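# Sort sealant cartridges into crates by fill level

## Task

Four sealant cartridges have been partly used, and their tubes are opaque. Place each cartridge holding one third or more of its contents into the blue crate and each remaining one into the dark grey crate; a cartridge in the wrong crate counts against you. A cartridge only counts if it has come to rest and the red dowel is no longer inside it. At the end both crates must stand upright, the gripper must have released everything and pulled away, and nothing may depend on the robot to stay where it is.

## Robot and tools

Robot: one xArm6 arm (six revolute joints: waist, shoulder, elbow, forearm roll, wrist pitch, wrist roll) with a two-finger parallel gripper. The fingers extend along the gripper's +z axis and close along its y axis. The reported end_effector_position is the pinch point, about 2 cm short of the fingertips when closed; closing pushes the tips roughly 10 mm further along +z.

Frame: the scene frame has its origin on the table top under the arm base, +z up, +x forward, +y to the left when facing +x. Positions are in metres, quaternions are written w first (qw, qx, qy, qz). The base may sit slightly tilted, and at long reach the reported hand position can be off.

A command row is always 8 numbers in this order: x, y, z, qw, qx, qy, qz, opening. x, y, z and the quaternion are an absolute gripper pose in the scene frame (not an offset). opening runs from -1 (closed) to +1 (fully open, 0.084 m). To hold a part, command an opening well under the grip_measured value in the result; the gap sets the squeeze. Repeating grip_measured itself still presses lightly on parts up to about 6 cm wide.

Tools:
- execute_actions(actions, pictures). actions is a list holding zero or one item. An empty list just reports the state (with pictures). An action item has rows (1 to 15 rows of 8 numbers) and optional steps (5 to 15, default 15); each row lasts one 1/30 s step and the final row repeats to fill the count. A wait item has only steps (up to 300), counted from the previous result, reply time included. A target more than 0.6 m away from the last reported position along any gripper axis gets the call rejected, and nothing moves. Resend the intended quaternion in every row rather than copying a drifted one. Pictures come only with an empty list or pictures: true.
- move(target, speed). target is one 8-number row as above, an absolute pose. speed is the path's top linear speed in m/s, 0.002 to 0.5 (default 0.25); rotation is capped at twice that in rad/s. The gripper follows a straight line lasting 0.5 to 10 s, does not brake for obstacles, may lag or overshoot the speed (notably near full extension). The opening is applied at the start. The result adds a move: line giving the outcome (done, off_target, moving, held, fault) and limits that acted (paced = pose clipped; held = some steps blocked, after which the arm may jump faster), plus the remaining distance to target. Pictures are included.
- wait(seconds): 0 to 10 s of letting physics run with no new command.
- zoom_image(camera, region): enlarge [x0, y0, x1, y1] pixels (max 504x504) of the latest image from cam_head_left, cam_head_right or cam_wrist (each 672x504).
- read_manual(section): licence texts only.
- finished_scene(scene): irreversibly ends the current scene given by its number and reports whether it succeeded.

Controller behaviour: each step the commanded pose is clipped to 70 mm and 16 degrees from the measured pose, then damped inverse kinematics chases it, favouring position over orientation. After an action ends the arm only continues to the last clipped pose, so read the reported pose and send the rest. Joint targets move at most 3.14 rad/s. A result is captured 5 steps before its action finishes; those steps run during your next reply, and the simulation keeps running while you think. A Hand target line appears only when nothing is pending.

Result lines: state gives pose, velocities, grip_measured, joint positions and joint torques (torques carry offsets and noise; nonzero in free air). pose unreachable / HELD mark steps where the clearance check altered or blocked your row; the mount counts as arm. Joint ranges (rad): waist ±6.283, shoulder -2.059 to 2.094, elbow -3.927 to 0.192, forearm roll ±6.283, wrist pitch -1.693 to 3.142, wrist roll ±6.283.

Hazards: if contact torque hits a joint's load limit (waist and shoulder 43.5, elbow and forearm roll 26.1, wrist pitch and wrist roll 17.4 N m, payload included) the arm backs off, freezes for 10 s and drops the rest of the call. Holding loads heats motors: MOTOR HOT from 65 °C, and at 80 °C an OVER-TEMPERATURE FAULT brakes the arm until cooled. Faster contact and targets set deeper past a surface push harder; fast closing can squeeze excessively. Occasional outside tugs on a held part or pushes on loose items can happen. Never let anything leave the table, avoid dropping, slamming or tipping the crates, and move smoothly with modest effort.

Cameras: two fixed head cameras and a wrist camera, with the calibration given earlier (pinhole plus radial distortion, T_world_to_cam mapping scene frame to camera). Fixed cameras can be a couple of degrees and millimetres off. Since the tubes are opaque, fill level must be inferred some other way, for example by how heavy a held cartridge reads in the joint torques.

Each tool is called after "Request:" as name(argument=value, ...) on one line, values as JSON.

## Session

Request:
execute_actions(actions=[])

Scene clock: 0.00 s of 6600.00 s.
end_effector_position=(+0.1112, +0.4006, +0.2603) grip_measured=+1.00 end_effector_quat_wxyz=(+0.126, +0.805, -0.492, -0.307) end_effector_velocity=(-0.000, -0.000, +0.000) end_effector_angular_velocity=(-0.001, +0.002, -0.001)
Joint positions: [ 1.203  0.094 -0.914  0.651  1.183  1.729  0.084]
Joint velocities: [-0.001  0.    -0.001  0.     0.002  0.001  0.   ]
Joint torques (N m, as the arm reports them, + toward a larger angle): no reading
Hand target: +0.111, +0.401, +0.260; +0.126, +0.805, -0.492, -0.307
camera_calibration (this result's frames):
cam_wrist: T_world_to_cam=[[-0.711396, -0.488678, 0.505083, 0.17741], [-0.32176, 0.865408, 0.384109, -0.340957], [-0.624809, 0.110738, -0.772885, 0.355989], [0, 0, 0, 1]] pos_world=[0.238927, 0.342342, 0.316496]

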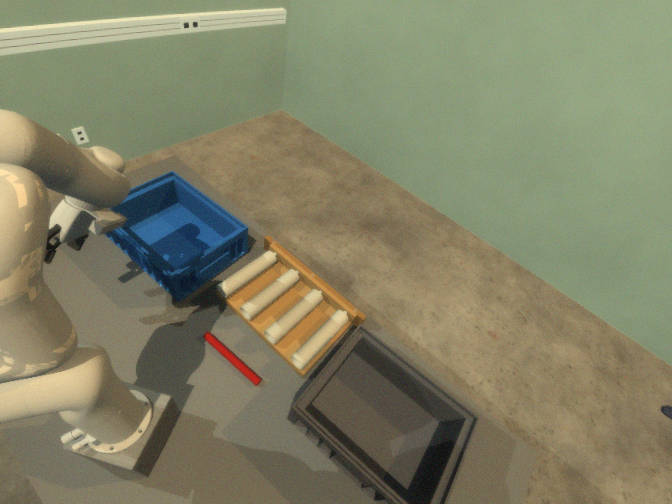

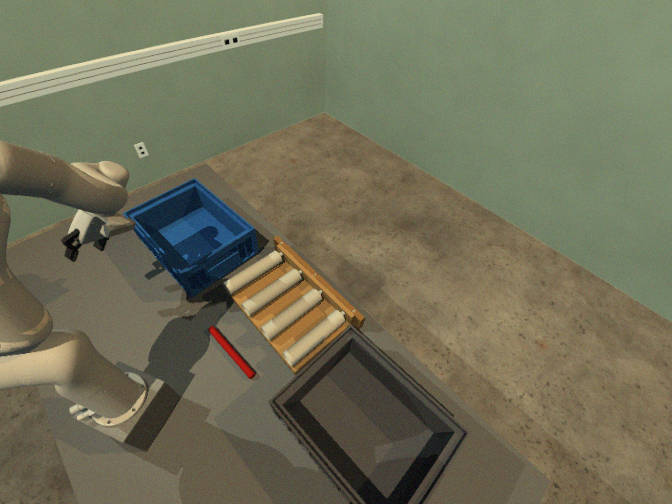

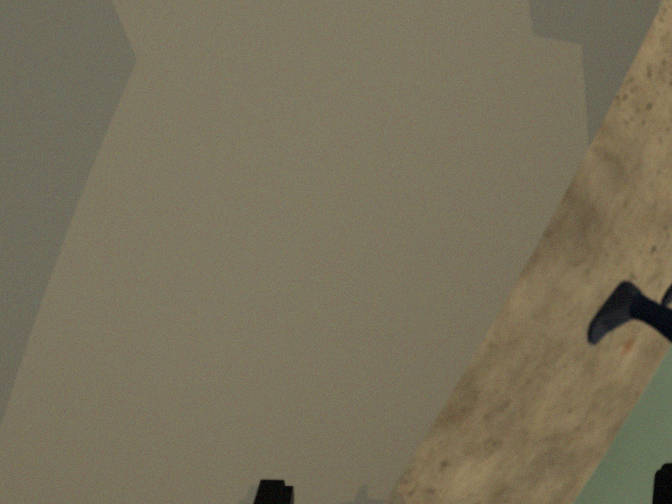

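Request:
move(target=[0.277,0.03,0.16,0,0.7337,-0.6794,0,1], speed=0.35)

Scene clock: 7.63 s of 6600.00 s.
end_effector_position=(+0.2766, +0.0290, +0.1602) grip_measured=+1.00 end_effector_quat_wxyz=(+0.001, +0.734, -0.679, +0.001) end_effector_velocity=(+0.001, -0.001, -0.001) end_effector_angular_velocity=(+0.000, -0.001, -0.001)
Joint positions: [ 0.299 -0.296 -0.176  0.023  0.439  1.572  0.084]
Joint velocities: [-0.004  0.006 -0.001  0.001 -0.005 -0.004  0.   ]
Joint torques (N m, as the arm reports them, + toward a larger angle): [-0.28 -6.99 -9.18 -1.1  -1.7   0.24]
Hand target: +0.277, +0.029, +0.160; +0.001, +0.734, -0.679, +0.001
Off the commanded pose: 0.001 m, 0 deg.
Kept back: nothing.
After step 90, 2.73 s passed at rest.
move: done
camera_calibration (this result's frames):
cam_wrist: T_world_to_cam=[[-0.996518, -0.0833631, 0.0014887, 0.311782], [-0.0833401, 0.996452, 0.0117033, 0.0622283], [-0.00245904, 0.0115385, -0.99993, 0.290204], [0, 0, 0, 1]] pos_world=[0.316597, -0.0393649, 0.288991]

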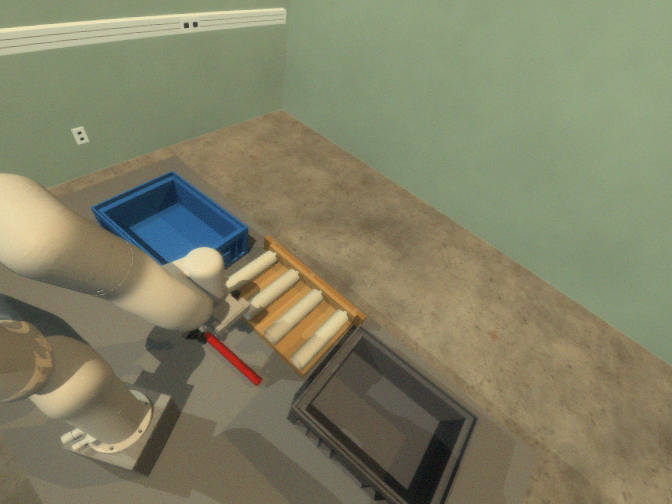

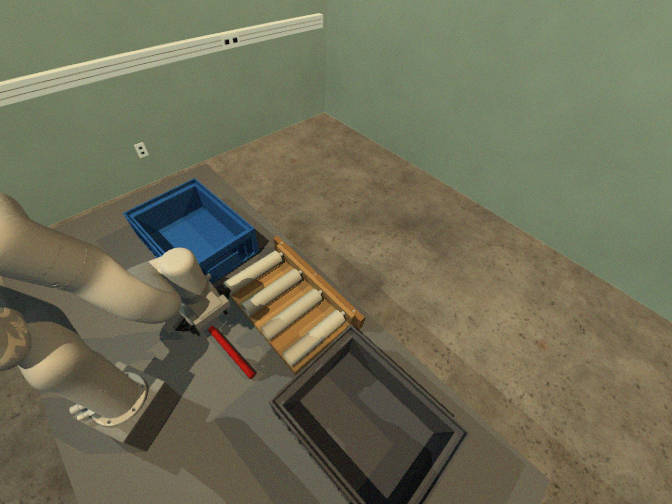

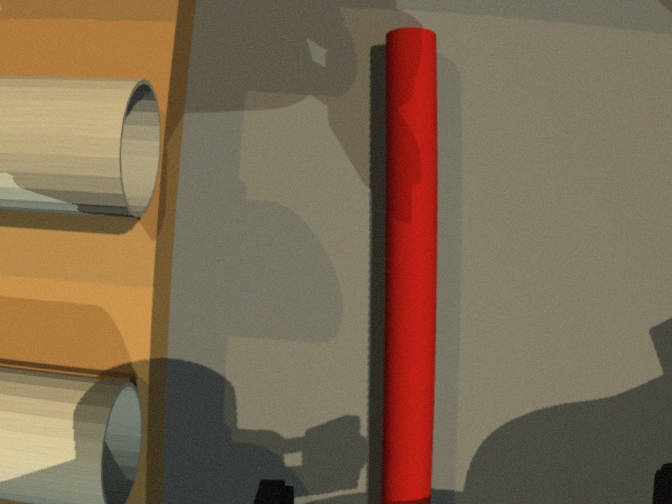

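Request:
move(target=[0.278,0.0515,0.04,0,0.7337,-0.6794,0,0.4], speed=0.25)

Request:
move(target=[0.278,0.0515,0.022,0,0.7337,-0.6794,0,0.4], speed=0.05)

Scene clock: 9.67 s of 6600.00 s.
end_effector_position=(+0.2783, +0.0517, +0.0398) grip_measured=+0.39 end_effector_quat_wxyz=(+0.001, +0.734, -0.679, +0.002) end_effector_velocity=(+0.001, -0.000, -0.002) end_effector_angular_velocity=(+0.026, +0.001, -0.001)
Joint positions: [ 0.365  0.372 -0.288 -0.057 -0.118  1.717  0.061]
Joint velocities: [-0.089  0.014 -0.006 -0.238 -0.012  0.148 -0.   ]
Joint torques (N m, as the arm reports them, + toward a larger angle): [ -0.85 -11.43  -3.54  -0.76  -1.79   0.09]
Hand target: +0.278, +0.052, +0.039; +0.000, +0.734, -0.679, +0.001
Off the commanded pose: 0.000 m, 0 deg.
Kept back: nothing.
move: done
camera_calibration (this result's frames):
cam_wrist: T_world_to_cam=[[-0.996579, -0.0826345, 0.000999678, 0.315595], [-0.0826191, 0.996524, 0.0107215, 0.041023], [-0.00188217, 0.0106022, -0.999942, 0.169482], [0, 0, 0, 1]] pos_world=[0.318224, -0.0165982, 0.168717]

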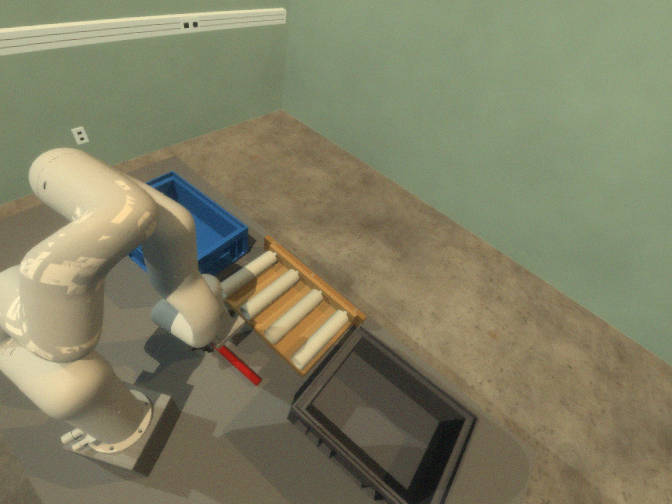

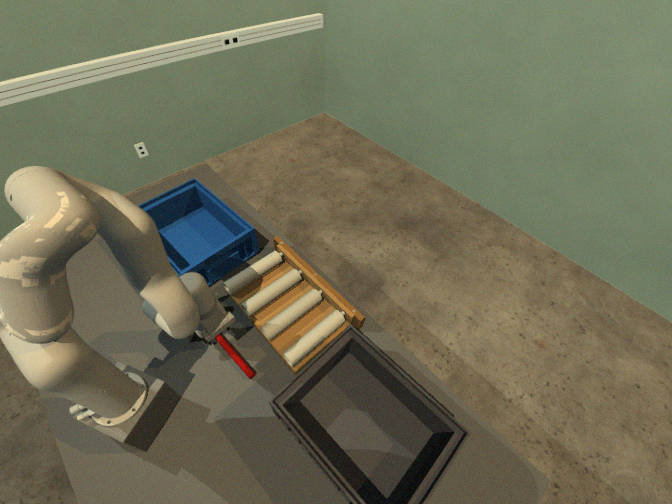

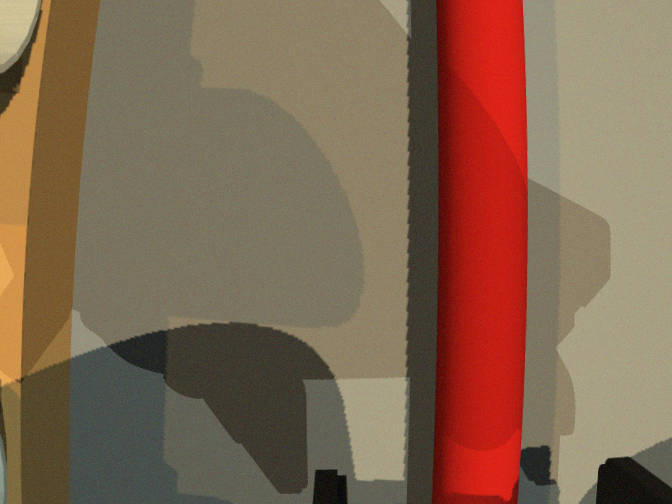

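Scene clock: 10.47 s of 6600.00 s.
end_effector_position=(+0.2781, +0.0515, +0.0221) grip_measured=+0.39 end_effector_quat_wxyz=(-0.000, +0.734, -0.679, +0.000) end_effector_velocity=(+0.001, +0.000, -0.001) end_effector_angular_velocity=(+0.001, -0.003, -0.001)
Joint positions: [ 0.361  0.465 -0.319 -0.061 -0.18   1.716  0.061]
Joint velocities: [-0.     0.005 -0.002  0.    -0.006  0.001 -0.   ]
Joint torques (N m, as the arm reports them, + toward a larger angle): [ -0.68 -11.98  -2.58  -0.91  -1.76   0.28]
Hand target: +0.278, +0.052, +0.022; -0.000, +0.734, -0.679, -0.000
Off the commanded pose: 0.000 m, 0 deg.
Kept back: nothing.
move: done
camera_calibration (this result's frames):
cam_wrist: T_world_to_cam=[[-0.996582, -0.0825896, 0.00170336, 0.31532], [-0.0825557, 0.996478, 0.0147232, 0.0412292], [-0.00291335, 0.0145323, -0.99989, 0.151844], [0, 0, 0, 1]] pos_world=[0.318089, -0.0172484, 0.150683]

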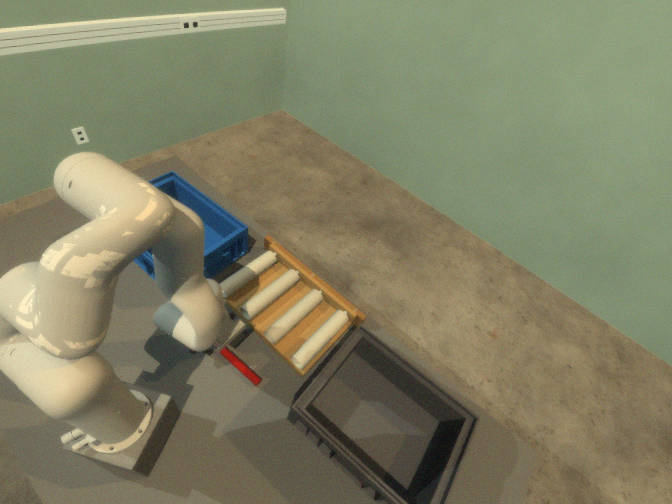

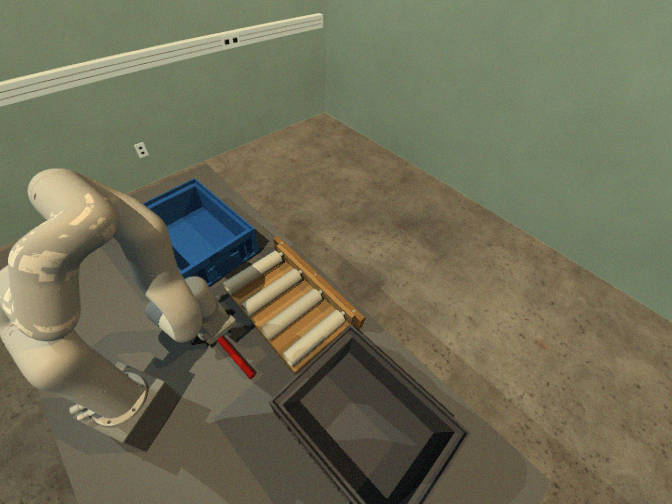

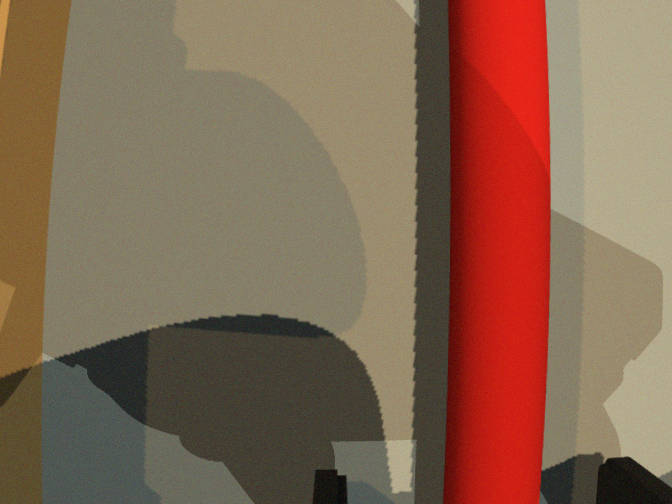

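Request:
zoom_image(camera="cam_head_right", region=[120,160,400,400])

Region (120, 160, 400, 400) of cam_head_right's 672x504 image, scaled by 1.800, with more detail than that image has; it fills the top 432 rows of this view, and the rest is white.

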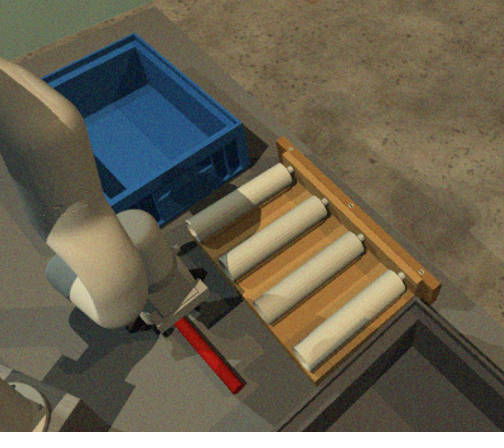

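Request:
execute_actions(actions=[])

Scene clock: 16.20 s of 6600.00 s.
end_effector_position=(+0.2780, +0.0515, +0.0219) grip_measured=+0.39 end_effector_quat_wxyz=(-0.000, +0.734, -0.679, -0.000) end_effector_velocity=(+0.001, +0.000, +0.000) end_effector_angular_velocity=(+0.001, -0.002, -0.000)
Joint positions: [ 0.361  0.466 -0.319 -0.061 -0.18   1.716  0.061]
Joint velocities: [ 0.     0.    -0.    -0.001 -0.002  0.001 -0.   ]
Joint torques (N m, as the arm reports them, + toward a larger angle): [ -0.59 -11.83  -2.62  -0.89  -1.69   0.36]
Hand target: +0.278, +0.052, +0.022; -0.000, +0.734, -0.679, -0.000
Off the commanded pose: 0.000 m, 0 deg.
Kept back: nothing.
Steps of this call (steps 1 to 90: nothing new was sent; then 2.73 s passed at rest). Readings (end_effector_position):
1: (+0.2781, +0.0515, +0.0221)
2: (+0.2781, +0.0515, +0.0220)
4: (+0.2781, +0.0515, +0.0220)
8: (+0.2780, +0.0515, +0.0220)
90: the state above
camera_calibration (this result's frames):
cam_wrist: T_world_to_cam=[[-0.996583, -0.0825788, 0.00189224, 0.315241], [-0.0825422, 0.996479, 0.0147296, 0.0412376], [-0.00310193, 0.0145231, -0.99989, 0.151752], [0, 0, 0, 1]] pos_world=[0.318038, -0.0172641, 0.150531]

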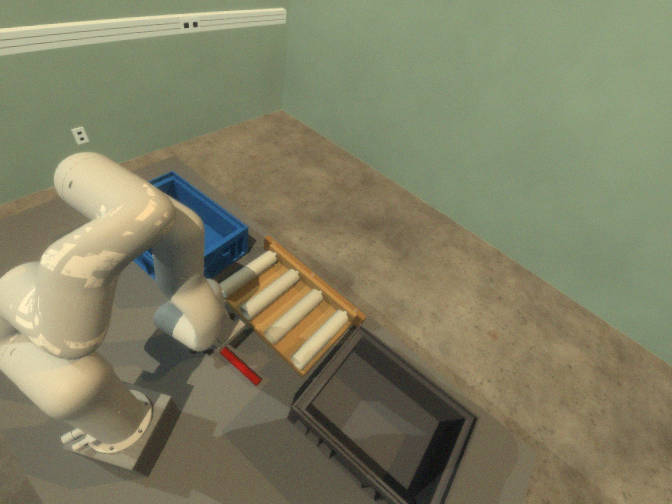

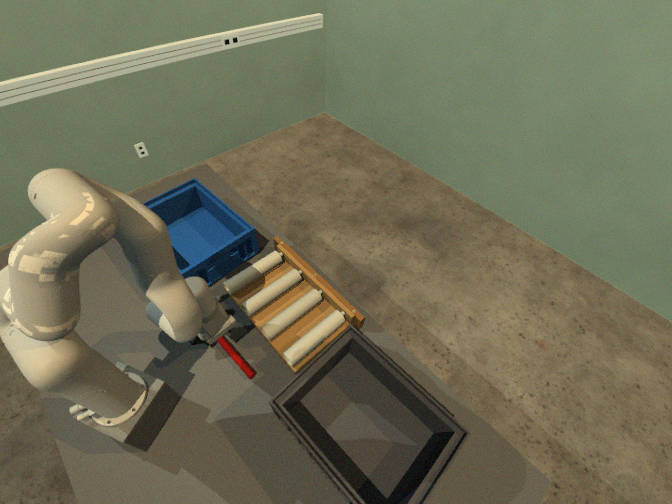

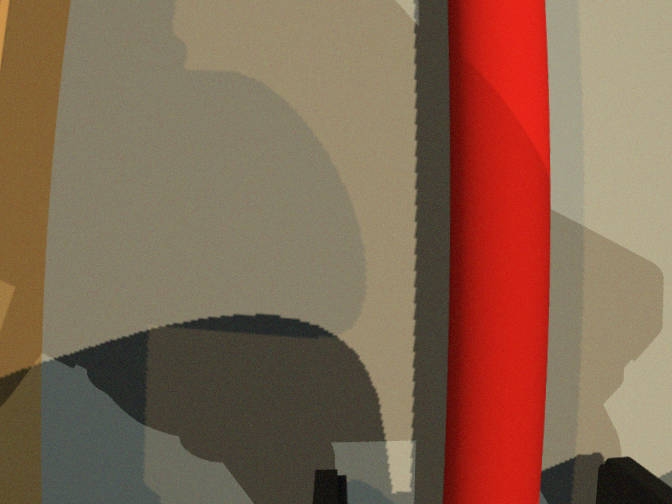

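Request:
execute_actions(actions=[{"rows": [[0.278,0.0515,0.022,0,0.7337,-0.6794,0,0.2],[0.278,0.0515,0.022,0,0.7337,-0.6794,0,0.0],[0.278,0.0515,0.022,0,0.7337,-0.6794,0,-0.15],[0.278,0.0515,0.022,0,0.7337,-0.6794,0,-0.25],[0.278,0.0515,0.022,0,0.7337,-0.6794,0,-0.33],[0.278,0.0515,0.022,0,0.7337,-0.6794,0,-0.4],[0.278,0.0515,0.022,0,0.7337,-0.6794,0,-0.46],[0.278,0.0515,0.022,0,0.7337,-0.6794,0,-0.52],[0.278,0.0515,0.022,0,0.7337,-0.6794,0,-0.58],[0.278,0.0515,0.022,0,0.7337,-0.6794,0,-0.65],[0.278,0.0515,0.022,0,0.7337,-0.6794,0,-0.72],[0.278,0.0515,0.022,0,0.7337,-0.6794,0,-0.8],[0.278,0.0515,0.022,0,0.7337,-0.6794,0,-0.9],[0.278,0.0515,0.022,0,0.7337,-0.6794,0,-1.0]], "steps": 15}])

Request:
move(target=[0.278,0.0515,0.14,0,0.7337,-0.6794,0,-1.0], speed=0.15)

Scene clock: 22.63 s of 6600.00 s.
end_effector_position=(+0.2780, +0.0515, +0.0220) grip_measured=-0.51 end_effector_quat_wxyz=(+0.000, +0.734, -0.679, -0.000) end_effector_velocity=(-0.000, -0.000, -0.000) end_effector_angular_velocity=(-0.000, +0.001, +0.001)
Joint positions: [ 0.361  0.465 -0.319 -0.061 -0.18   1.716  0.021]
Joint velocities: [ 0.     0.    -0.     0.     0.001 -0.002  0.   ]
Joint torques (N m, as the arm reports them, + toward a larger angle): [ -0.76 -11.86  -2.61  -1.02  -1.6    0.34]
Steps of this call (steps 1 to 90: nothing new was sent; then 3.10 s passed at rest; steps 91 to 100: the first 10 steps of this action). Readings (end_effector_position):
91: (+0.2780, +0.0515, +0.0219)
92: (+0.2780, +0.0515, +0.0220)
94: (+0.2780, +0.0515, +0.0220)
98: (+0.2780, +0.0515, +0.0220)
100: the state above

Scene clock: 24.20 s of 6600.00 s.
end_effector_position=(+0.2776, +0.0514, +0.1401) grip_measured=-0.51 end_effector_quat_wxyz=(+0.000, +0.734, -0.679, -0.000) end_effector_velocity=(-0.000, -0.000, +0.002) end_effector_angular_velocity=(+0.001, +0.001, +0.002)
Joint positions: [ 0.381 -0.18  -0.19   0.03   0.338  1.648  0.021]
Joint velocities: [-0.001 -0.01   0.     0.003  0.01  -0.005 -0.   ]
Joint torques (N m, as the arm reports them, + toward a larger angle): [-0.76 -7.9  -8.16 -1.06 -1.7   0.28]
Hand target: +0.278, +0.051, +0.141; +0.000, +0.734, -0.679, +0.000
Off your previous action's commanded pose: 0.000 m, 0 deg at its last step (step 5 of this call).
Off the commanded pose: 0.000 m, 0 deg.
Kept back: nothing.
move: done
camera_calibration (this result's frames):
cam_wrist: T_world_to_cam=[[-0.996583, -0.0825565, 0.00261984, 0.314543], [-0.0825112, 0.996489, 0.0142284, 0.0396154], [-0.00378528, 0.0139636, -0.999895, 0.270173], [0, 0, 0, 1]] pos_world=[0.317759, -0.0172813, 0.268757]

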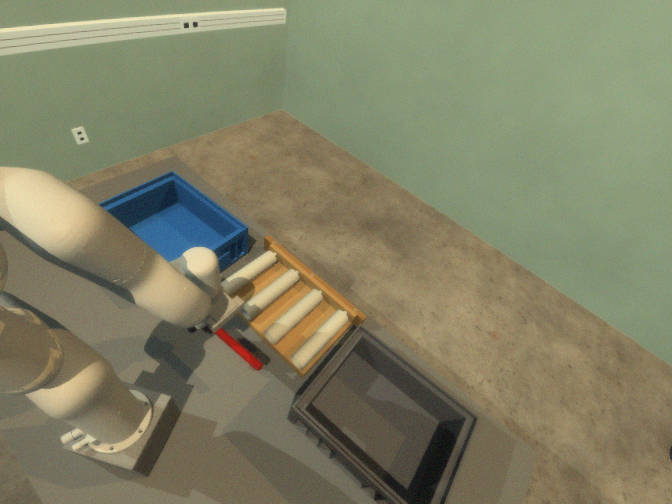

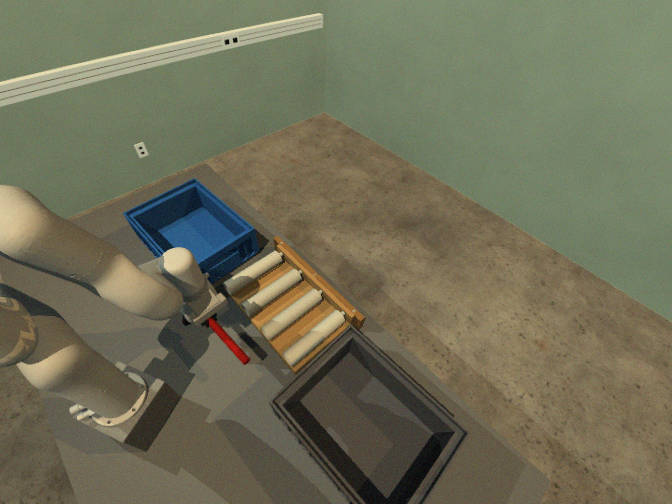

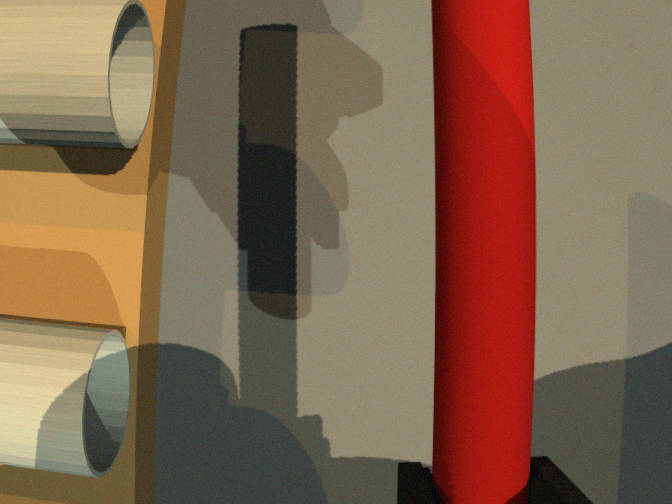

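Request:
move(target=[0.20,0.042,0.14,-0.1494,0.9887,0.0129,-0.002,-1.0], speed=0.3)

Scene clock: 27.37 s of 6600.00 s.
end_effector_position=(+0.2203, +0.0451, +0.1400) grip_measured=-0.51 end_effector_quat_wxyz=(-0.104, +0.977, -0.186, -0.001) end_effector_velocity=(+0.000, -0.000, +0.000) end_effector_angular_velocity=(-0.000, -0.001, +0.000)
Joint positions: [ 0.361 -0.415  0.026  0.639  0.351 -0.063  0.021]
Joint velocities: [-0.    -0.     0.    -0.    -0.001 -0.    -0.   ]
Joint torques (N m, as the arm reports them, + toward a larger angle): [-0.65 -4.33 -8.3  -1.14 -1.69  0.3 ]
Hand target: +0.220, +0.045, +0.140; -0.104, +0.977, -0.186, -0.001
Off the commanded pose: 0.021 m, 24 deg; orientation clipped at the last step of the last action.
Kept back: nothing.
move: held; limits=paced,held; held on 24 of 87 steps, including the last
pose unreachable: on one or more control steps of this call an arm could not follow its commanded pose, so it was not sent that pose on those steps. On the call's last step it was still not sent that pose. It may still have moved: this result reports where it is.
cause: the commanded pose would bring two parts of the arm too close to each other (joints 2 (shoulder) to 4 (forearm roll) lie between them).
camera_calibration (this result's frames):
cam_wrist: T_world_to_cam=[[-0.358904, -0.911502, -0.200879, 0.182263], [-0.9331, 0.35561, 0.0535349, 0.252021], [0.0226376, 0.206654, -0.978152, 0.252314], [0, 0, 0, 1]] pos_world=[0.294864, 0.0243696, 0.269922]

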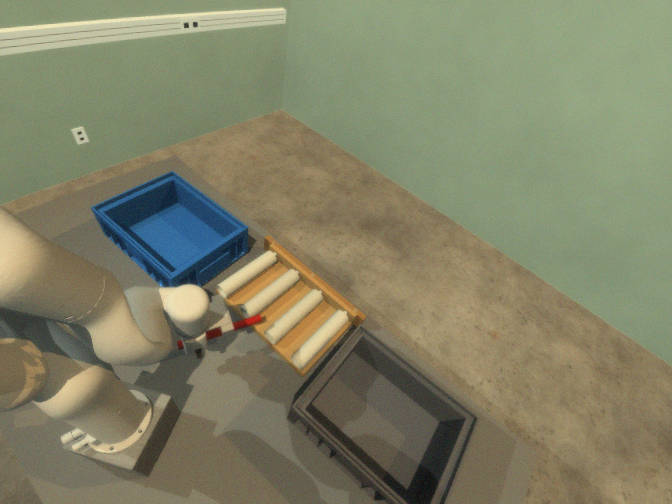

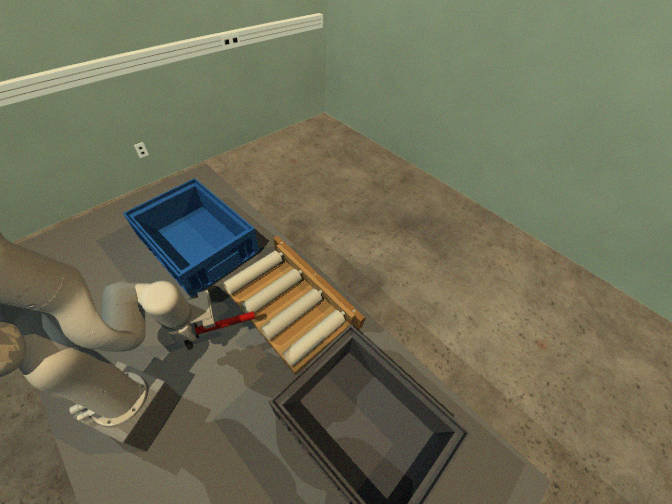

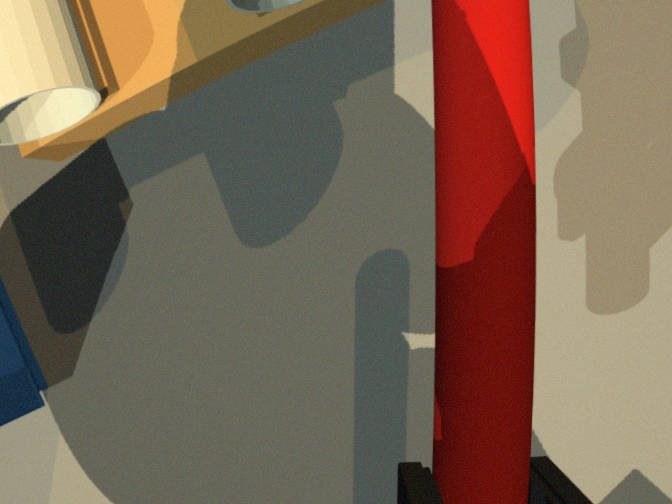

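Request:
move(target=[0.265,0.042,0.14,-0.1741,0.9846,0.0129,-0.0023,-1.0], speed=0.2)

Request:
move(target=[0.208,0.042,0.10,-0.1741,0.9846,0.0129,-0.0023,-1.0], speed=0.15)

Scene clock: 30.50 s of 6600.00 s.
end_effector_position=(+0.2649, +0.0417, +0.1399) grip_measured=-0.51 end_effector_quat_wxyz=(-0.174, +0.985, +0.013, -0.002) end_effector_velocity=(+0.001, +0.000, +0.000) end_effector_angular_velocity=(+0.005, -0.003, +0.009)
Joint positions: [ 0.201 -0.173 -0.211  0.825  0.508 -0.783  0.021]
Joint velocities: [-0.004  0.005 -0.006  0.003  0.005 -0.015 -0.   ]
Joint torques (N m, as the arm reports them, + toward a larger angle): [-0.58 -7.77 -8.22 -1.23 -1.12  0.18]
Hand target: +0.265, +0.042, +0.140; -0.174, +0.985, +0.013, -0.002
Off the commanded pose: 0.000 m, 0 deg.
Kept back: nothing.
move: done
camera_calibration (this result's frames):
cam_wrist: T_world_to_cam=[[0.0300887, -0.939729, -0.340594, 0.112832], [-0.999274, -0.0362429, 0.0117196, 0.334486], [-0.0233574, 0.339995, -0.940137, 0.253271], [0, 0, 0, 1]] pos_world=[0.336764, 0.0320432, 0.27262]

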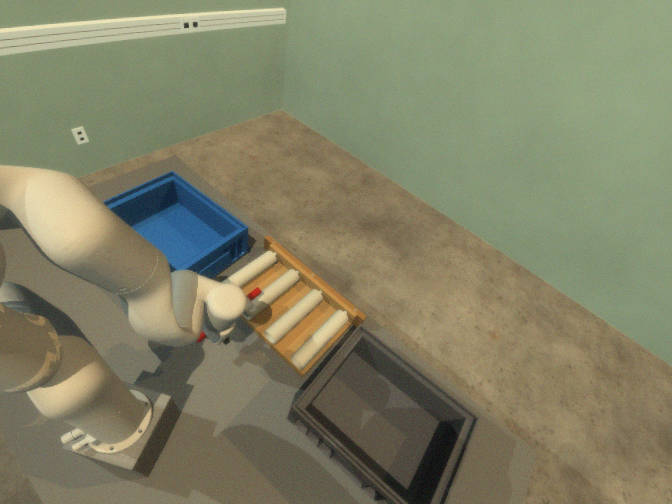

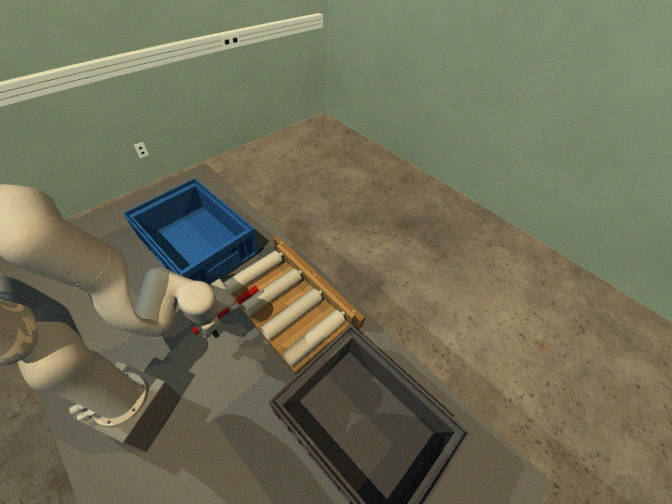

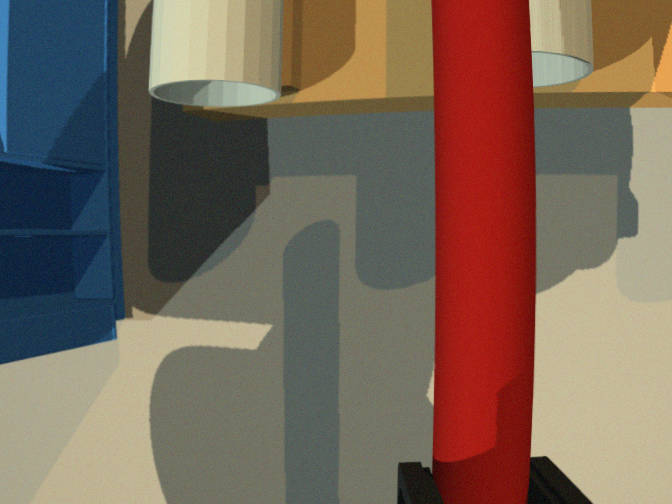

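Scene clock: 31.43 s of 6600.00 s.
end_effector_position=(+0.2085, +0.0423, +0.1001) grip_measured=-0.51 end_effector_quat_wxyz=(-0.174, +0.985, +0.013, -0.003) end_effector_velocity=(-0.001, +0.001, -0.002) end_effector_angular_velocity=(+0.007, -0.014, -0.001)
Joint positions: [ 0.296 -0.076 -0.111  1.243  0.383 -1.144  0.021]
Joint velocities: [ 0.006  0.012 -0.001  0.071 -0.004 -0.068 -0.   ]
Joint torques (N m, as the arm reports them, + toward a larger angle): [-0.71 -6.49 -5.33 -1.36 -0.82  0.18]
Hand target: +0.208, +0.042, +0.100; -0.174, +0.985, +0.013, -0.002
Off the commanded pose: 0.001 m, 0 deg.
Kept back: nothing.
move: done
camera_calibration (this result's frames):
cam_wrist: T_world_to_cam=[[0.0303662, -0.939553, -0.341054, 0.10152], [-0.999243, -0.0368329, 0.0125002, 0.278548], [-0.0243066, 0.340416, -0.939961, 0.21443], [0, 0, 0, 1]] pos_world=[0.280466, 0.032648, 0.232697]

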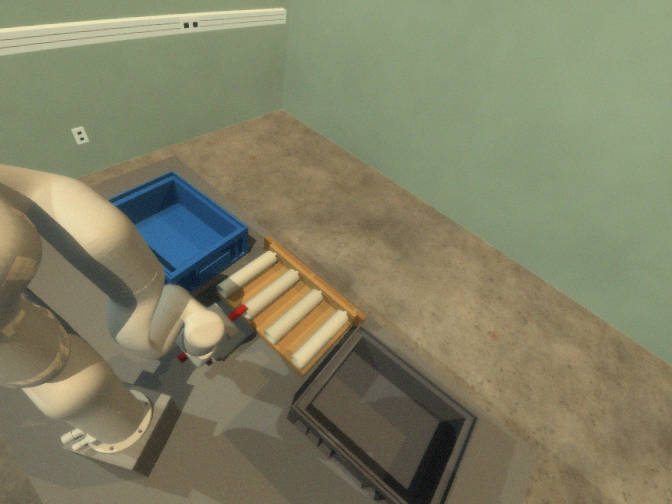

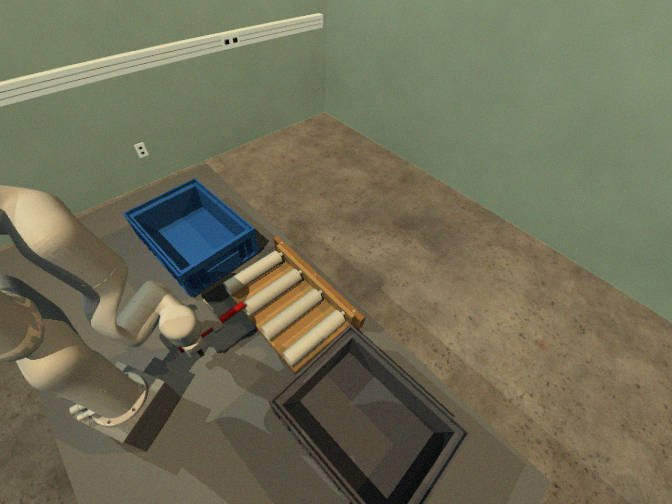

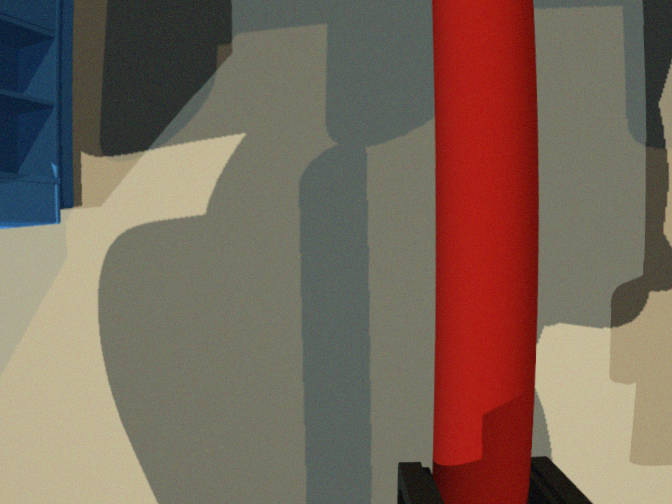

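Request:
move(target=[0.202,0.0395,0.0635,-0.1741,0.9846,0.0129,-0.0023,-1.0], speed=0.1)

Scene clock: 33.50 s of 6600.00 s.
end_effector_position=(+0.2022, +0.0396, +0.0635) grip_measured=-0.51 end_effector_quat_wxyz=(-0.174, +0.985, +0.013, -0.002) end_effector_velocity=(+0.001, +0.000, -0.001) end_effector_angular_velocity=(+0.001, -0.011, +0.001)
Joint positions: [ 0.31   0.176 -0.22   1.62   0.362 -1.533  0.021]
Joint velocities: [ 0.     0.01  -0.006  0.039  0.001 -0.043 -0.   ]
Joint torques (N m, as the arm reports them, + toward a larger angle): [-0.87 -9.   -3.44 -1.24 -0.82  0.42]
Hand target: +0.202, +0.040, +0.063; -0.174, +0.985, +0.013, -0.002
Off the commanded pose: 0.000 m, 0 deg.
Kept back: nothing.
move: done
camera_calibration (this result's frames):
cam_wrist: T_world_to_cam=[[0.03053, -0.939468, -0.341275, 0.0866368], [-0.999245, -0.0368965, 0.0121784, 0.272642], [-0.0240331, 0.340646, -0.939885, 0.180769], [0, 0, 0, 1]] pos_world=[0.274136, 0.029874, 0.196148]

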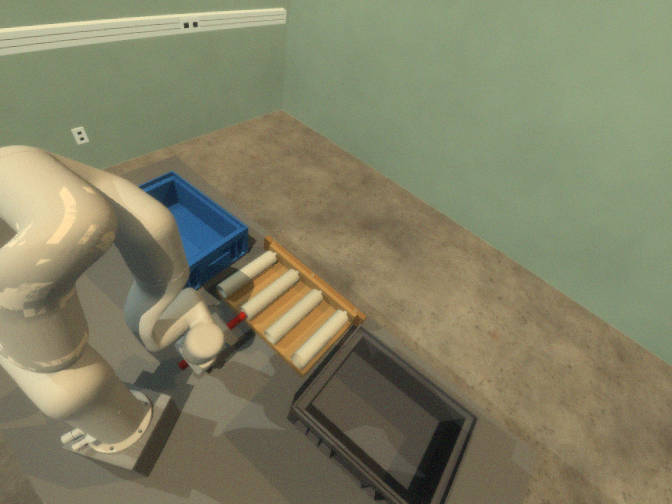

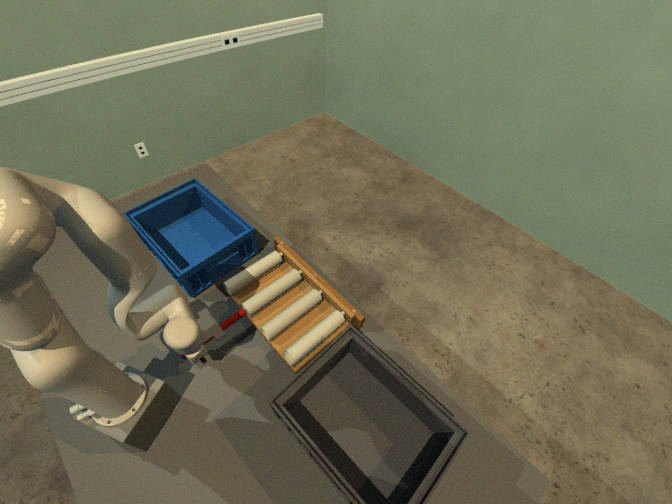

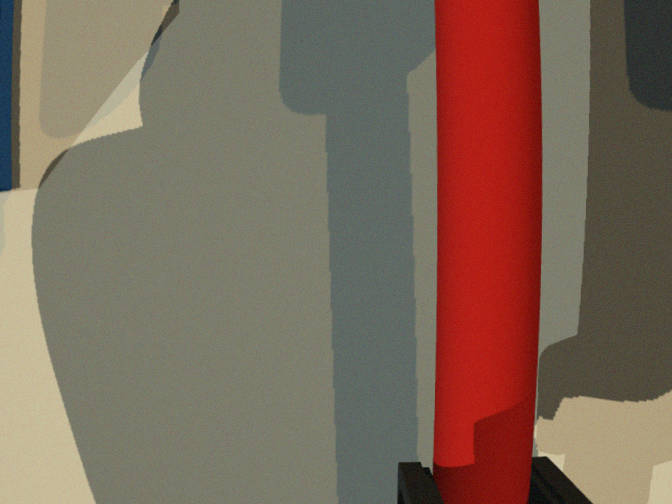

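Request:
zoom_image(camera="cam_head_right", region=[190,260,330,370])

Request:
zoom_image(camera="cam_head_left", region=[180,250,330,370])

Region (190, 260, 330, 370) of cam_head_right's 672x504 image, scaled by 3.600, with more detail than that image has; it fills the top 396 rows of this view, and the rest is white.

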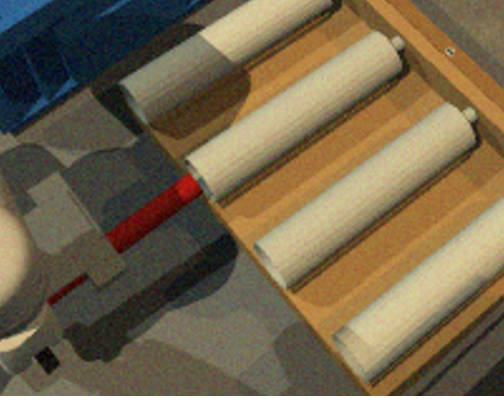

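Region (180, 250, 330, 370) of cam_head_left's 672x504 image, scaled by 3.360, with more detail than that image has; it fills the top 403 rows of this view, and the rest is white.

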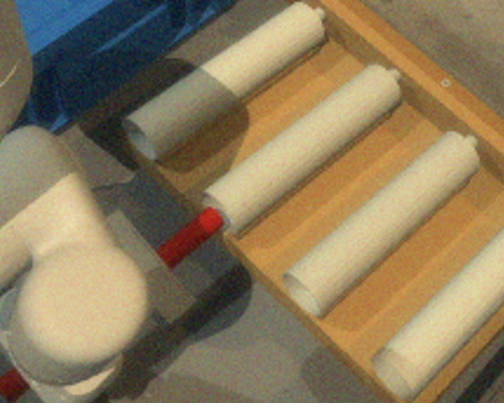

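Request:
execute_actions(actions=[{"rows": [[0.205,0.0396,0.0635,-0.1741,0.9846,0.0129,-0.0023,-1],[0.208,0.0397,0.0635,-0.1741,0.9846,0.0129,-0.0023,-1],[0.211,0.0397,0.0635,-0.1741,0.9846,0.0129,-0.0023,-1],[0.214,0.0398,0.0635,-0.1741,0.9846,0.0129,-0.0023,-1],[0.217,0.0399,0.0635,-0.1741,0.9846,0.0129,-0.0023,-1],[0.220,0.040,0.0635,-0.1741,0.9846,0.0129,-0.0023,-1],[0.223,0.040,0.0635,-0.1741,0.9846,0.0129,-0.0023,-1],[0.226,0.0401,0.0635,-0.1741,0.9846,0.0129,-0.0023,-1],[0.229,0.0402,0.0635,-0.1741,0.9846,0.0129,-0.0023,-1],[0.232,0.0403,0.0635,-0.1741,0.9846,0.0129,-0.0023,-1],[0.235,0.0404,0.0635,-0.1741,0.9846,0.0129,-0.0023,-1],[0.238,0.0404,0.0635,-0.1741,0.9846,0.0129,-0.0023,-1],[0.241,0.0405,0.0635,-0.1741,0.9846,0.0129,-0.0023,-1],[0.244,0.0406,0.0635,-0.1741,0.9846,0.0129,-0.0023,-1],[0.247,0.0407,0.0635,-0.1741,0.9846,0.0129,-0.0023,-1]], "steps": 15}])

Request:
execute_actions(actions=[{"rows": [[0.250,0.0408,0.0635,-0.1741,0.9846,0.0129,-0.0023,-1],[0.253,0.0408,0.0635,-0.1741,0.9846,0.0129,-0.0023,-1],[0.256,0.0409,0.0635,-0.1741,0.9846,0.0129,-0.0023,-1],[0.259,0.041,0.0635,-0.1741,0.9846,0.0129,-0.0023,-1],[0.262,0.0411,0.0635,-0.1741,0.9846,0.0129,-0.0023,-1],[0.265,0.0411,0.0635,-0.1741,0.9846,0.0129,-0.0023,-1],[0.268,0.0412,0.0635,-0.1741,0.9846,0.0129,-0.0023,-1],[0.271,0.0413,0.0635,-0.1741,0.9846,0.0129,-0.0023,-1],[0.274,0.0414,0.0635,-0.1741,0.9846,0.0129,-0.0023,-1],[0.277,0.0415,0.0635,-0.1741,0.9846,0.0129,-0.0023,-1],[0.277,0.0415,0.0635,-0.1741,0.9846,0.0129,-0.0023,-1]], "steps": 15}], pictures=true)

Scene clock: 34.70 s of 6600.00 s.
end_effector_position=(+0.2221, +0.0399, +0.0640) grip_measured=-0.51 end_effector_quat_wxyz=(-0.174, +0.985, +0.013, -0.001) end_effector_velocity=(+0.087, +0.001, +0.001) end_effector_angular_velocity=(-0.002, -0.005, -0.000)
Joint positions: [ 0.303  0.193 -0.265  1.549  0.361 -1.465  0.021]
Joint velocities: [-0.035  0.088 -0.202 -0.325  0.003  0.31  -0.   ]
Joint torques (N m, as the arm reports them, + toward a larger angle): [-0.75 -9.72 -3.94 -1.23 -0.86  0.1 ]
Steps of this call (steps 1 to 26: nothing new was sent; steps 27 to 36: the first 10 steps of this action). Readings (end_effector_position):
27: (+0.2022, +0.0396, +0.0633)
28: (+0.2026, +0.0395, +0.0633)
30: (+0.2055, +0.0396, +0.0634)
34: (+0.2163, +0.0398, +0.0639)
36: the state above

Scene clock: 35.20 s of 6600.00 s.
end_effector_position=(+0.2666, +0.0409, +0.0641) grip_measured=-0.51 end_effector_quat_wxyz=(-0.174, +0.985, +0.013, -0.001) end_effector_velocity=(+0.089, +0.002, -0.000) end_effector_angular_velocity=(+0.000, +0.001, -0.002)
Joint positions: [ 0.283  0.245 -0.373  1.383  0.369 -1.308  0.021]
Joint velocities: [-0.04   0.113 -0.225 -0.324  0.027  0.307 -0.   ]
Joint torques (N m, as the arm reports them, + toward a larger angle): [ -0.8  -11.05  -4.73  -1.04  -0.86   0.26]
Off your previous action's commanded pose: 0.010 m, 0 deg at its last step (step 5 of this call).
Steps of this call (steps 1 to 5: the last 5 steps of your previous action; steps 6 to 15: the first 10 steps of this action). Readings (end_effector_position):
6: (+0.2397, +0.0403, +0.0641)
7: (+0.2427, +0.0404, +0.0641)
9: (+0.2486, +0.0405, +0.0641)
13: (+0.2606, +0.0408, +0.0641)
15: the state above
camera_calibration (this result's frames):
cam_wrist: T_world_to_cam=[[0.0308717, -0.939686, -0.340643, 0.0860223], [-0.999299, -0.0362357, 0.00939451, 0.337179], [-0.0211713, 0.340114, -0.940146, 0.181688], [0, 0, 0, 1]] pos_world=[0.338133, 0.031257, 0.196949]

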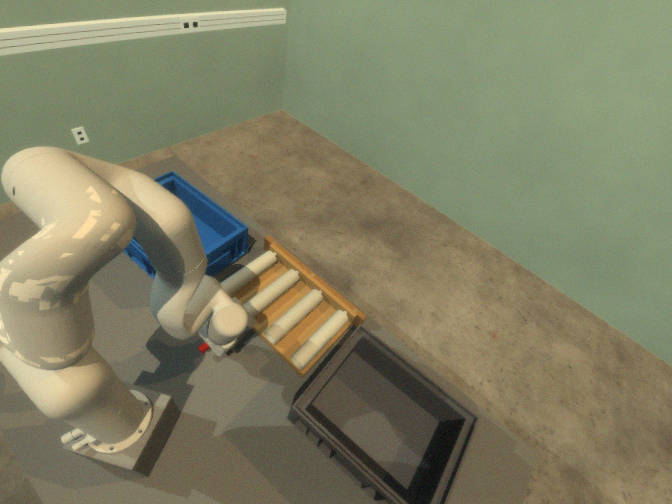

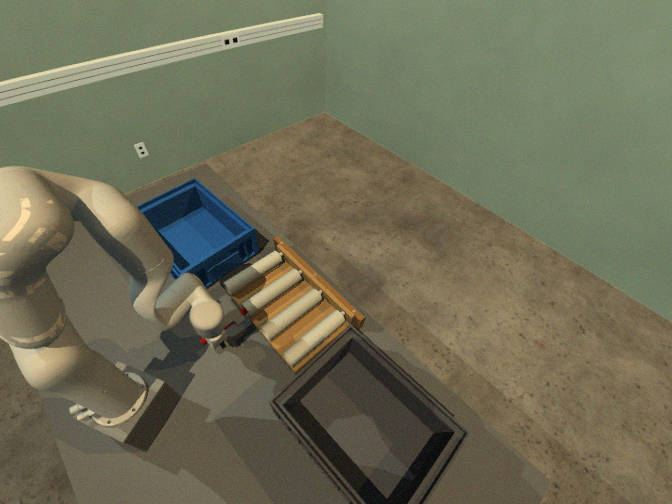

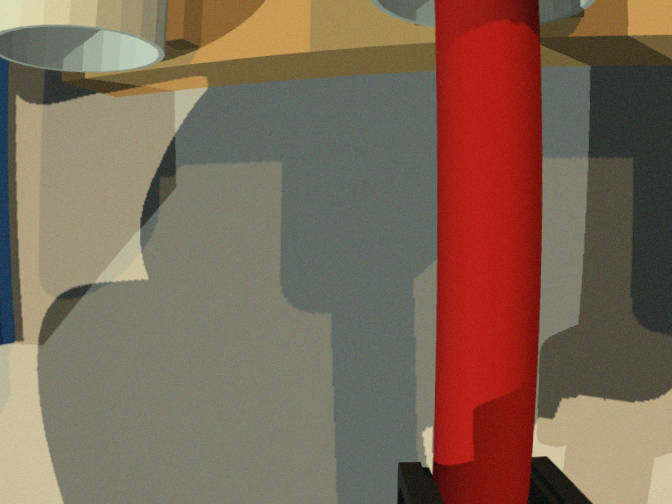

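Request:
execute_actions(actions=[{"rows": [[0.280,0.0415,0.0635,-0.1741,0.9846,0.0129,-0.0023,-1],[0.283,0.0416,0.0635,-0.1741,0.9846,0.0129,-0.0023,-1],[0.286,0.0417,0.0635,-0.1741,0.9846,0.0129,-0.0023,-1],[0.289,0.0418,0.0635,-0.1741,0.9846,0.0129,-0.0023,-1],[0.292,0.0418,0.0635,-0.1741,0.9846,0.0129,-0.0023,-1],[0.295,0.0419,0.0635,-0.1741,0.9846,0.0129,-0.0023,-1],[0.298,0.042,0.0635,-0.1741,0.9846,0.0129,-0.0023,-1],[0.301,0.0421,0.0635,-0.1741,0.9846,0.0129,-0.0023,-1],[0.304,0.0422,0.0635,-0.1741,0.9846,0.0129,-0.0023,-1],[0.307,0.0422,0.0635,-0.1741,0.9846,0.0129,-0.0023,-1],[0.310,0.0423,0.0635,-0.1741,0.9846,0.0129,-0.0023,-1],[0.313,0.0424,0.0635,-0.1741,0.9846,0.0129,-0.0023,-1],[0.316,0.0425,0.0635,-0.1741,0.9846,0.0129,-0.0023,-1],[0.319,0.0425,0.0635,-0.1741,0.9846,0.0129,-0.0023,-1],[0.322,0.0426,0.0635,-0.1741,0.9846,0.0129,-0.0023,-1]], "steps": 15}])

Request:
execute_actions(actions=[{"rows": [[0.325,0.0427,0.0635,-0.1741,0.9846,0.0129,-0.0023,-1],[0.328,0.0428,0.0635,-0.1741,0.9846,0.0129,-0.0023,-1],[0.331,0.0429,0.0635,-0.1741,0.9846,0.0129,-0.0023,-1],[0.334,0.0429,0.0635,-0.1741,0.9846,0.0129,-0.0023,-1],[0.337,0.043,0.0635,-0.1741,0.9846,0.0129,-0.0023,-1],[0.340,0.0431,0.0635,-0.1741,0.9846,0.0129,-0.0023,-1],[0.343,0.0432,0.0635,-0.1741,0.9846,0.0129,-0.0023,-1],[0.346,0.0432,0.0635,-0.1741,0.9846,0.0129,-0.0023,-1],[0.349,0.0433,0.0635,-0.1741,0.9846,0.0129,-0.0023,-1],[0.352,0.0434,0.0635,-0.1741,0.9846,0.0129,-0.0023,-1]], "steps": 15}])

Scene clock: 36.07 s of 6600.00 s.
end_effector_position=(+0.2970, +0.0418, +0.0640) grip_measured=-0.51 end_effector_quat_wxyz=(-0.174, +0.985, +0.013, -0.001) end_effector_velocity=(+0.087, +0.002, +0.001) end_effector_angular_velocity=(+0.001, -0.004, +0.000)
Joint positions: [ 0.27   0.286 -0.452  1.275  0.38  -1.207  0.021]
Joint velocities: [-0.039  0.113 -0.226 -0.294  0.039  0.275 -0.   ]
Joint torques (N m, as the arm reports them, + toward a larger angle): [ -0.83 -12.3   -5.18  -1.15  -0.87   0.05]
Off your previous action's commanded pose: 0.001 m, 0 deg at its last step (step 5 of this call).
Steps of this call (steps 1 to 5: the last 5 steps of your previous action; steps 6 to 16: nothing new was sent; steps 17 to 26: the first 10 steps of this action). Readings (end_effector_position):
17: (+0.2769, +0.0413, +0.0636)
18: (+0.2774, +0.0413, +0.0635)
20: (+0.2805, +0.0414, +0.0635)
24: (+0.2913, +0.0416, +0.0639)
26: the state above

Scene clock: 36.57 s of 6600.00 s.
end_effector_position=(+0.3416, +0.0428, +0.0640) grip_measured=-0.51 end_effector_quat_wxyz=(-0.174, +0.985, +0.013, -0.001) end_effector_velocity=(+0.090, +0.001, +0.000) end_effector_angular_velocity=(-0.001, -0.001, +0.001)
Joint positions: [ 0.25   0.349 -0.574  1.128  0.405 -1.068  0.021]
Joint velocities: [-0.04   0.133 -0.255 -0.286  0.059  0.267 -0.   ]
Joint torques (N m, as the arm reports them, + toward a larger angle): [ -1.35 -13.57  -6.33  -0.84  -1.19   0.04]
Off your previous action's commanded pose: 0.010 m, 0 deg at its last step (step 5 of this call).
Steps of this call (steps 1 to 5: the last 5 steps of your previous action; steps 6 to 15: the first 10 steps of this action). Readings (end_effector_position):
6: (+0.3147, +0.0421, +0.0640)
7: (+0.3176, +0.0422, +0.0640)
9: (+0.3236, +0.0424, +0.0640)
13: (+0.3356, +0.0427, +0.0640)
15: the state above


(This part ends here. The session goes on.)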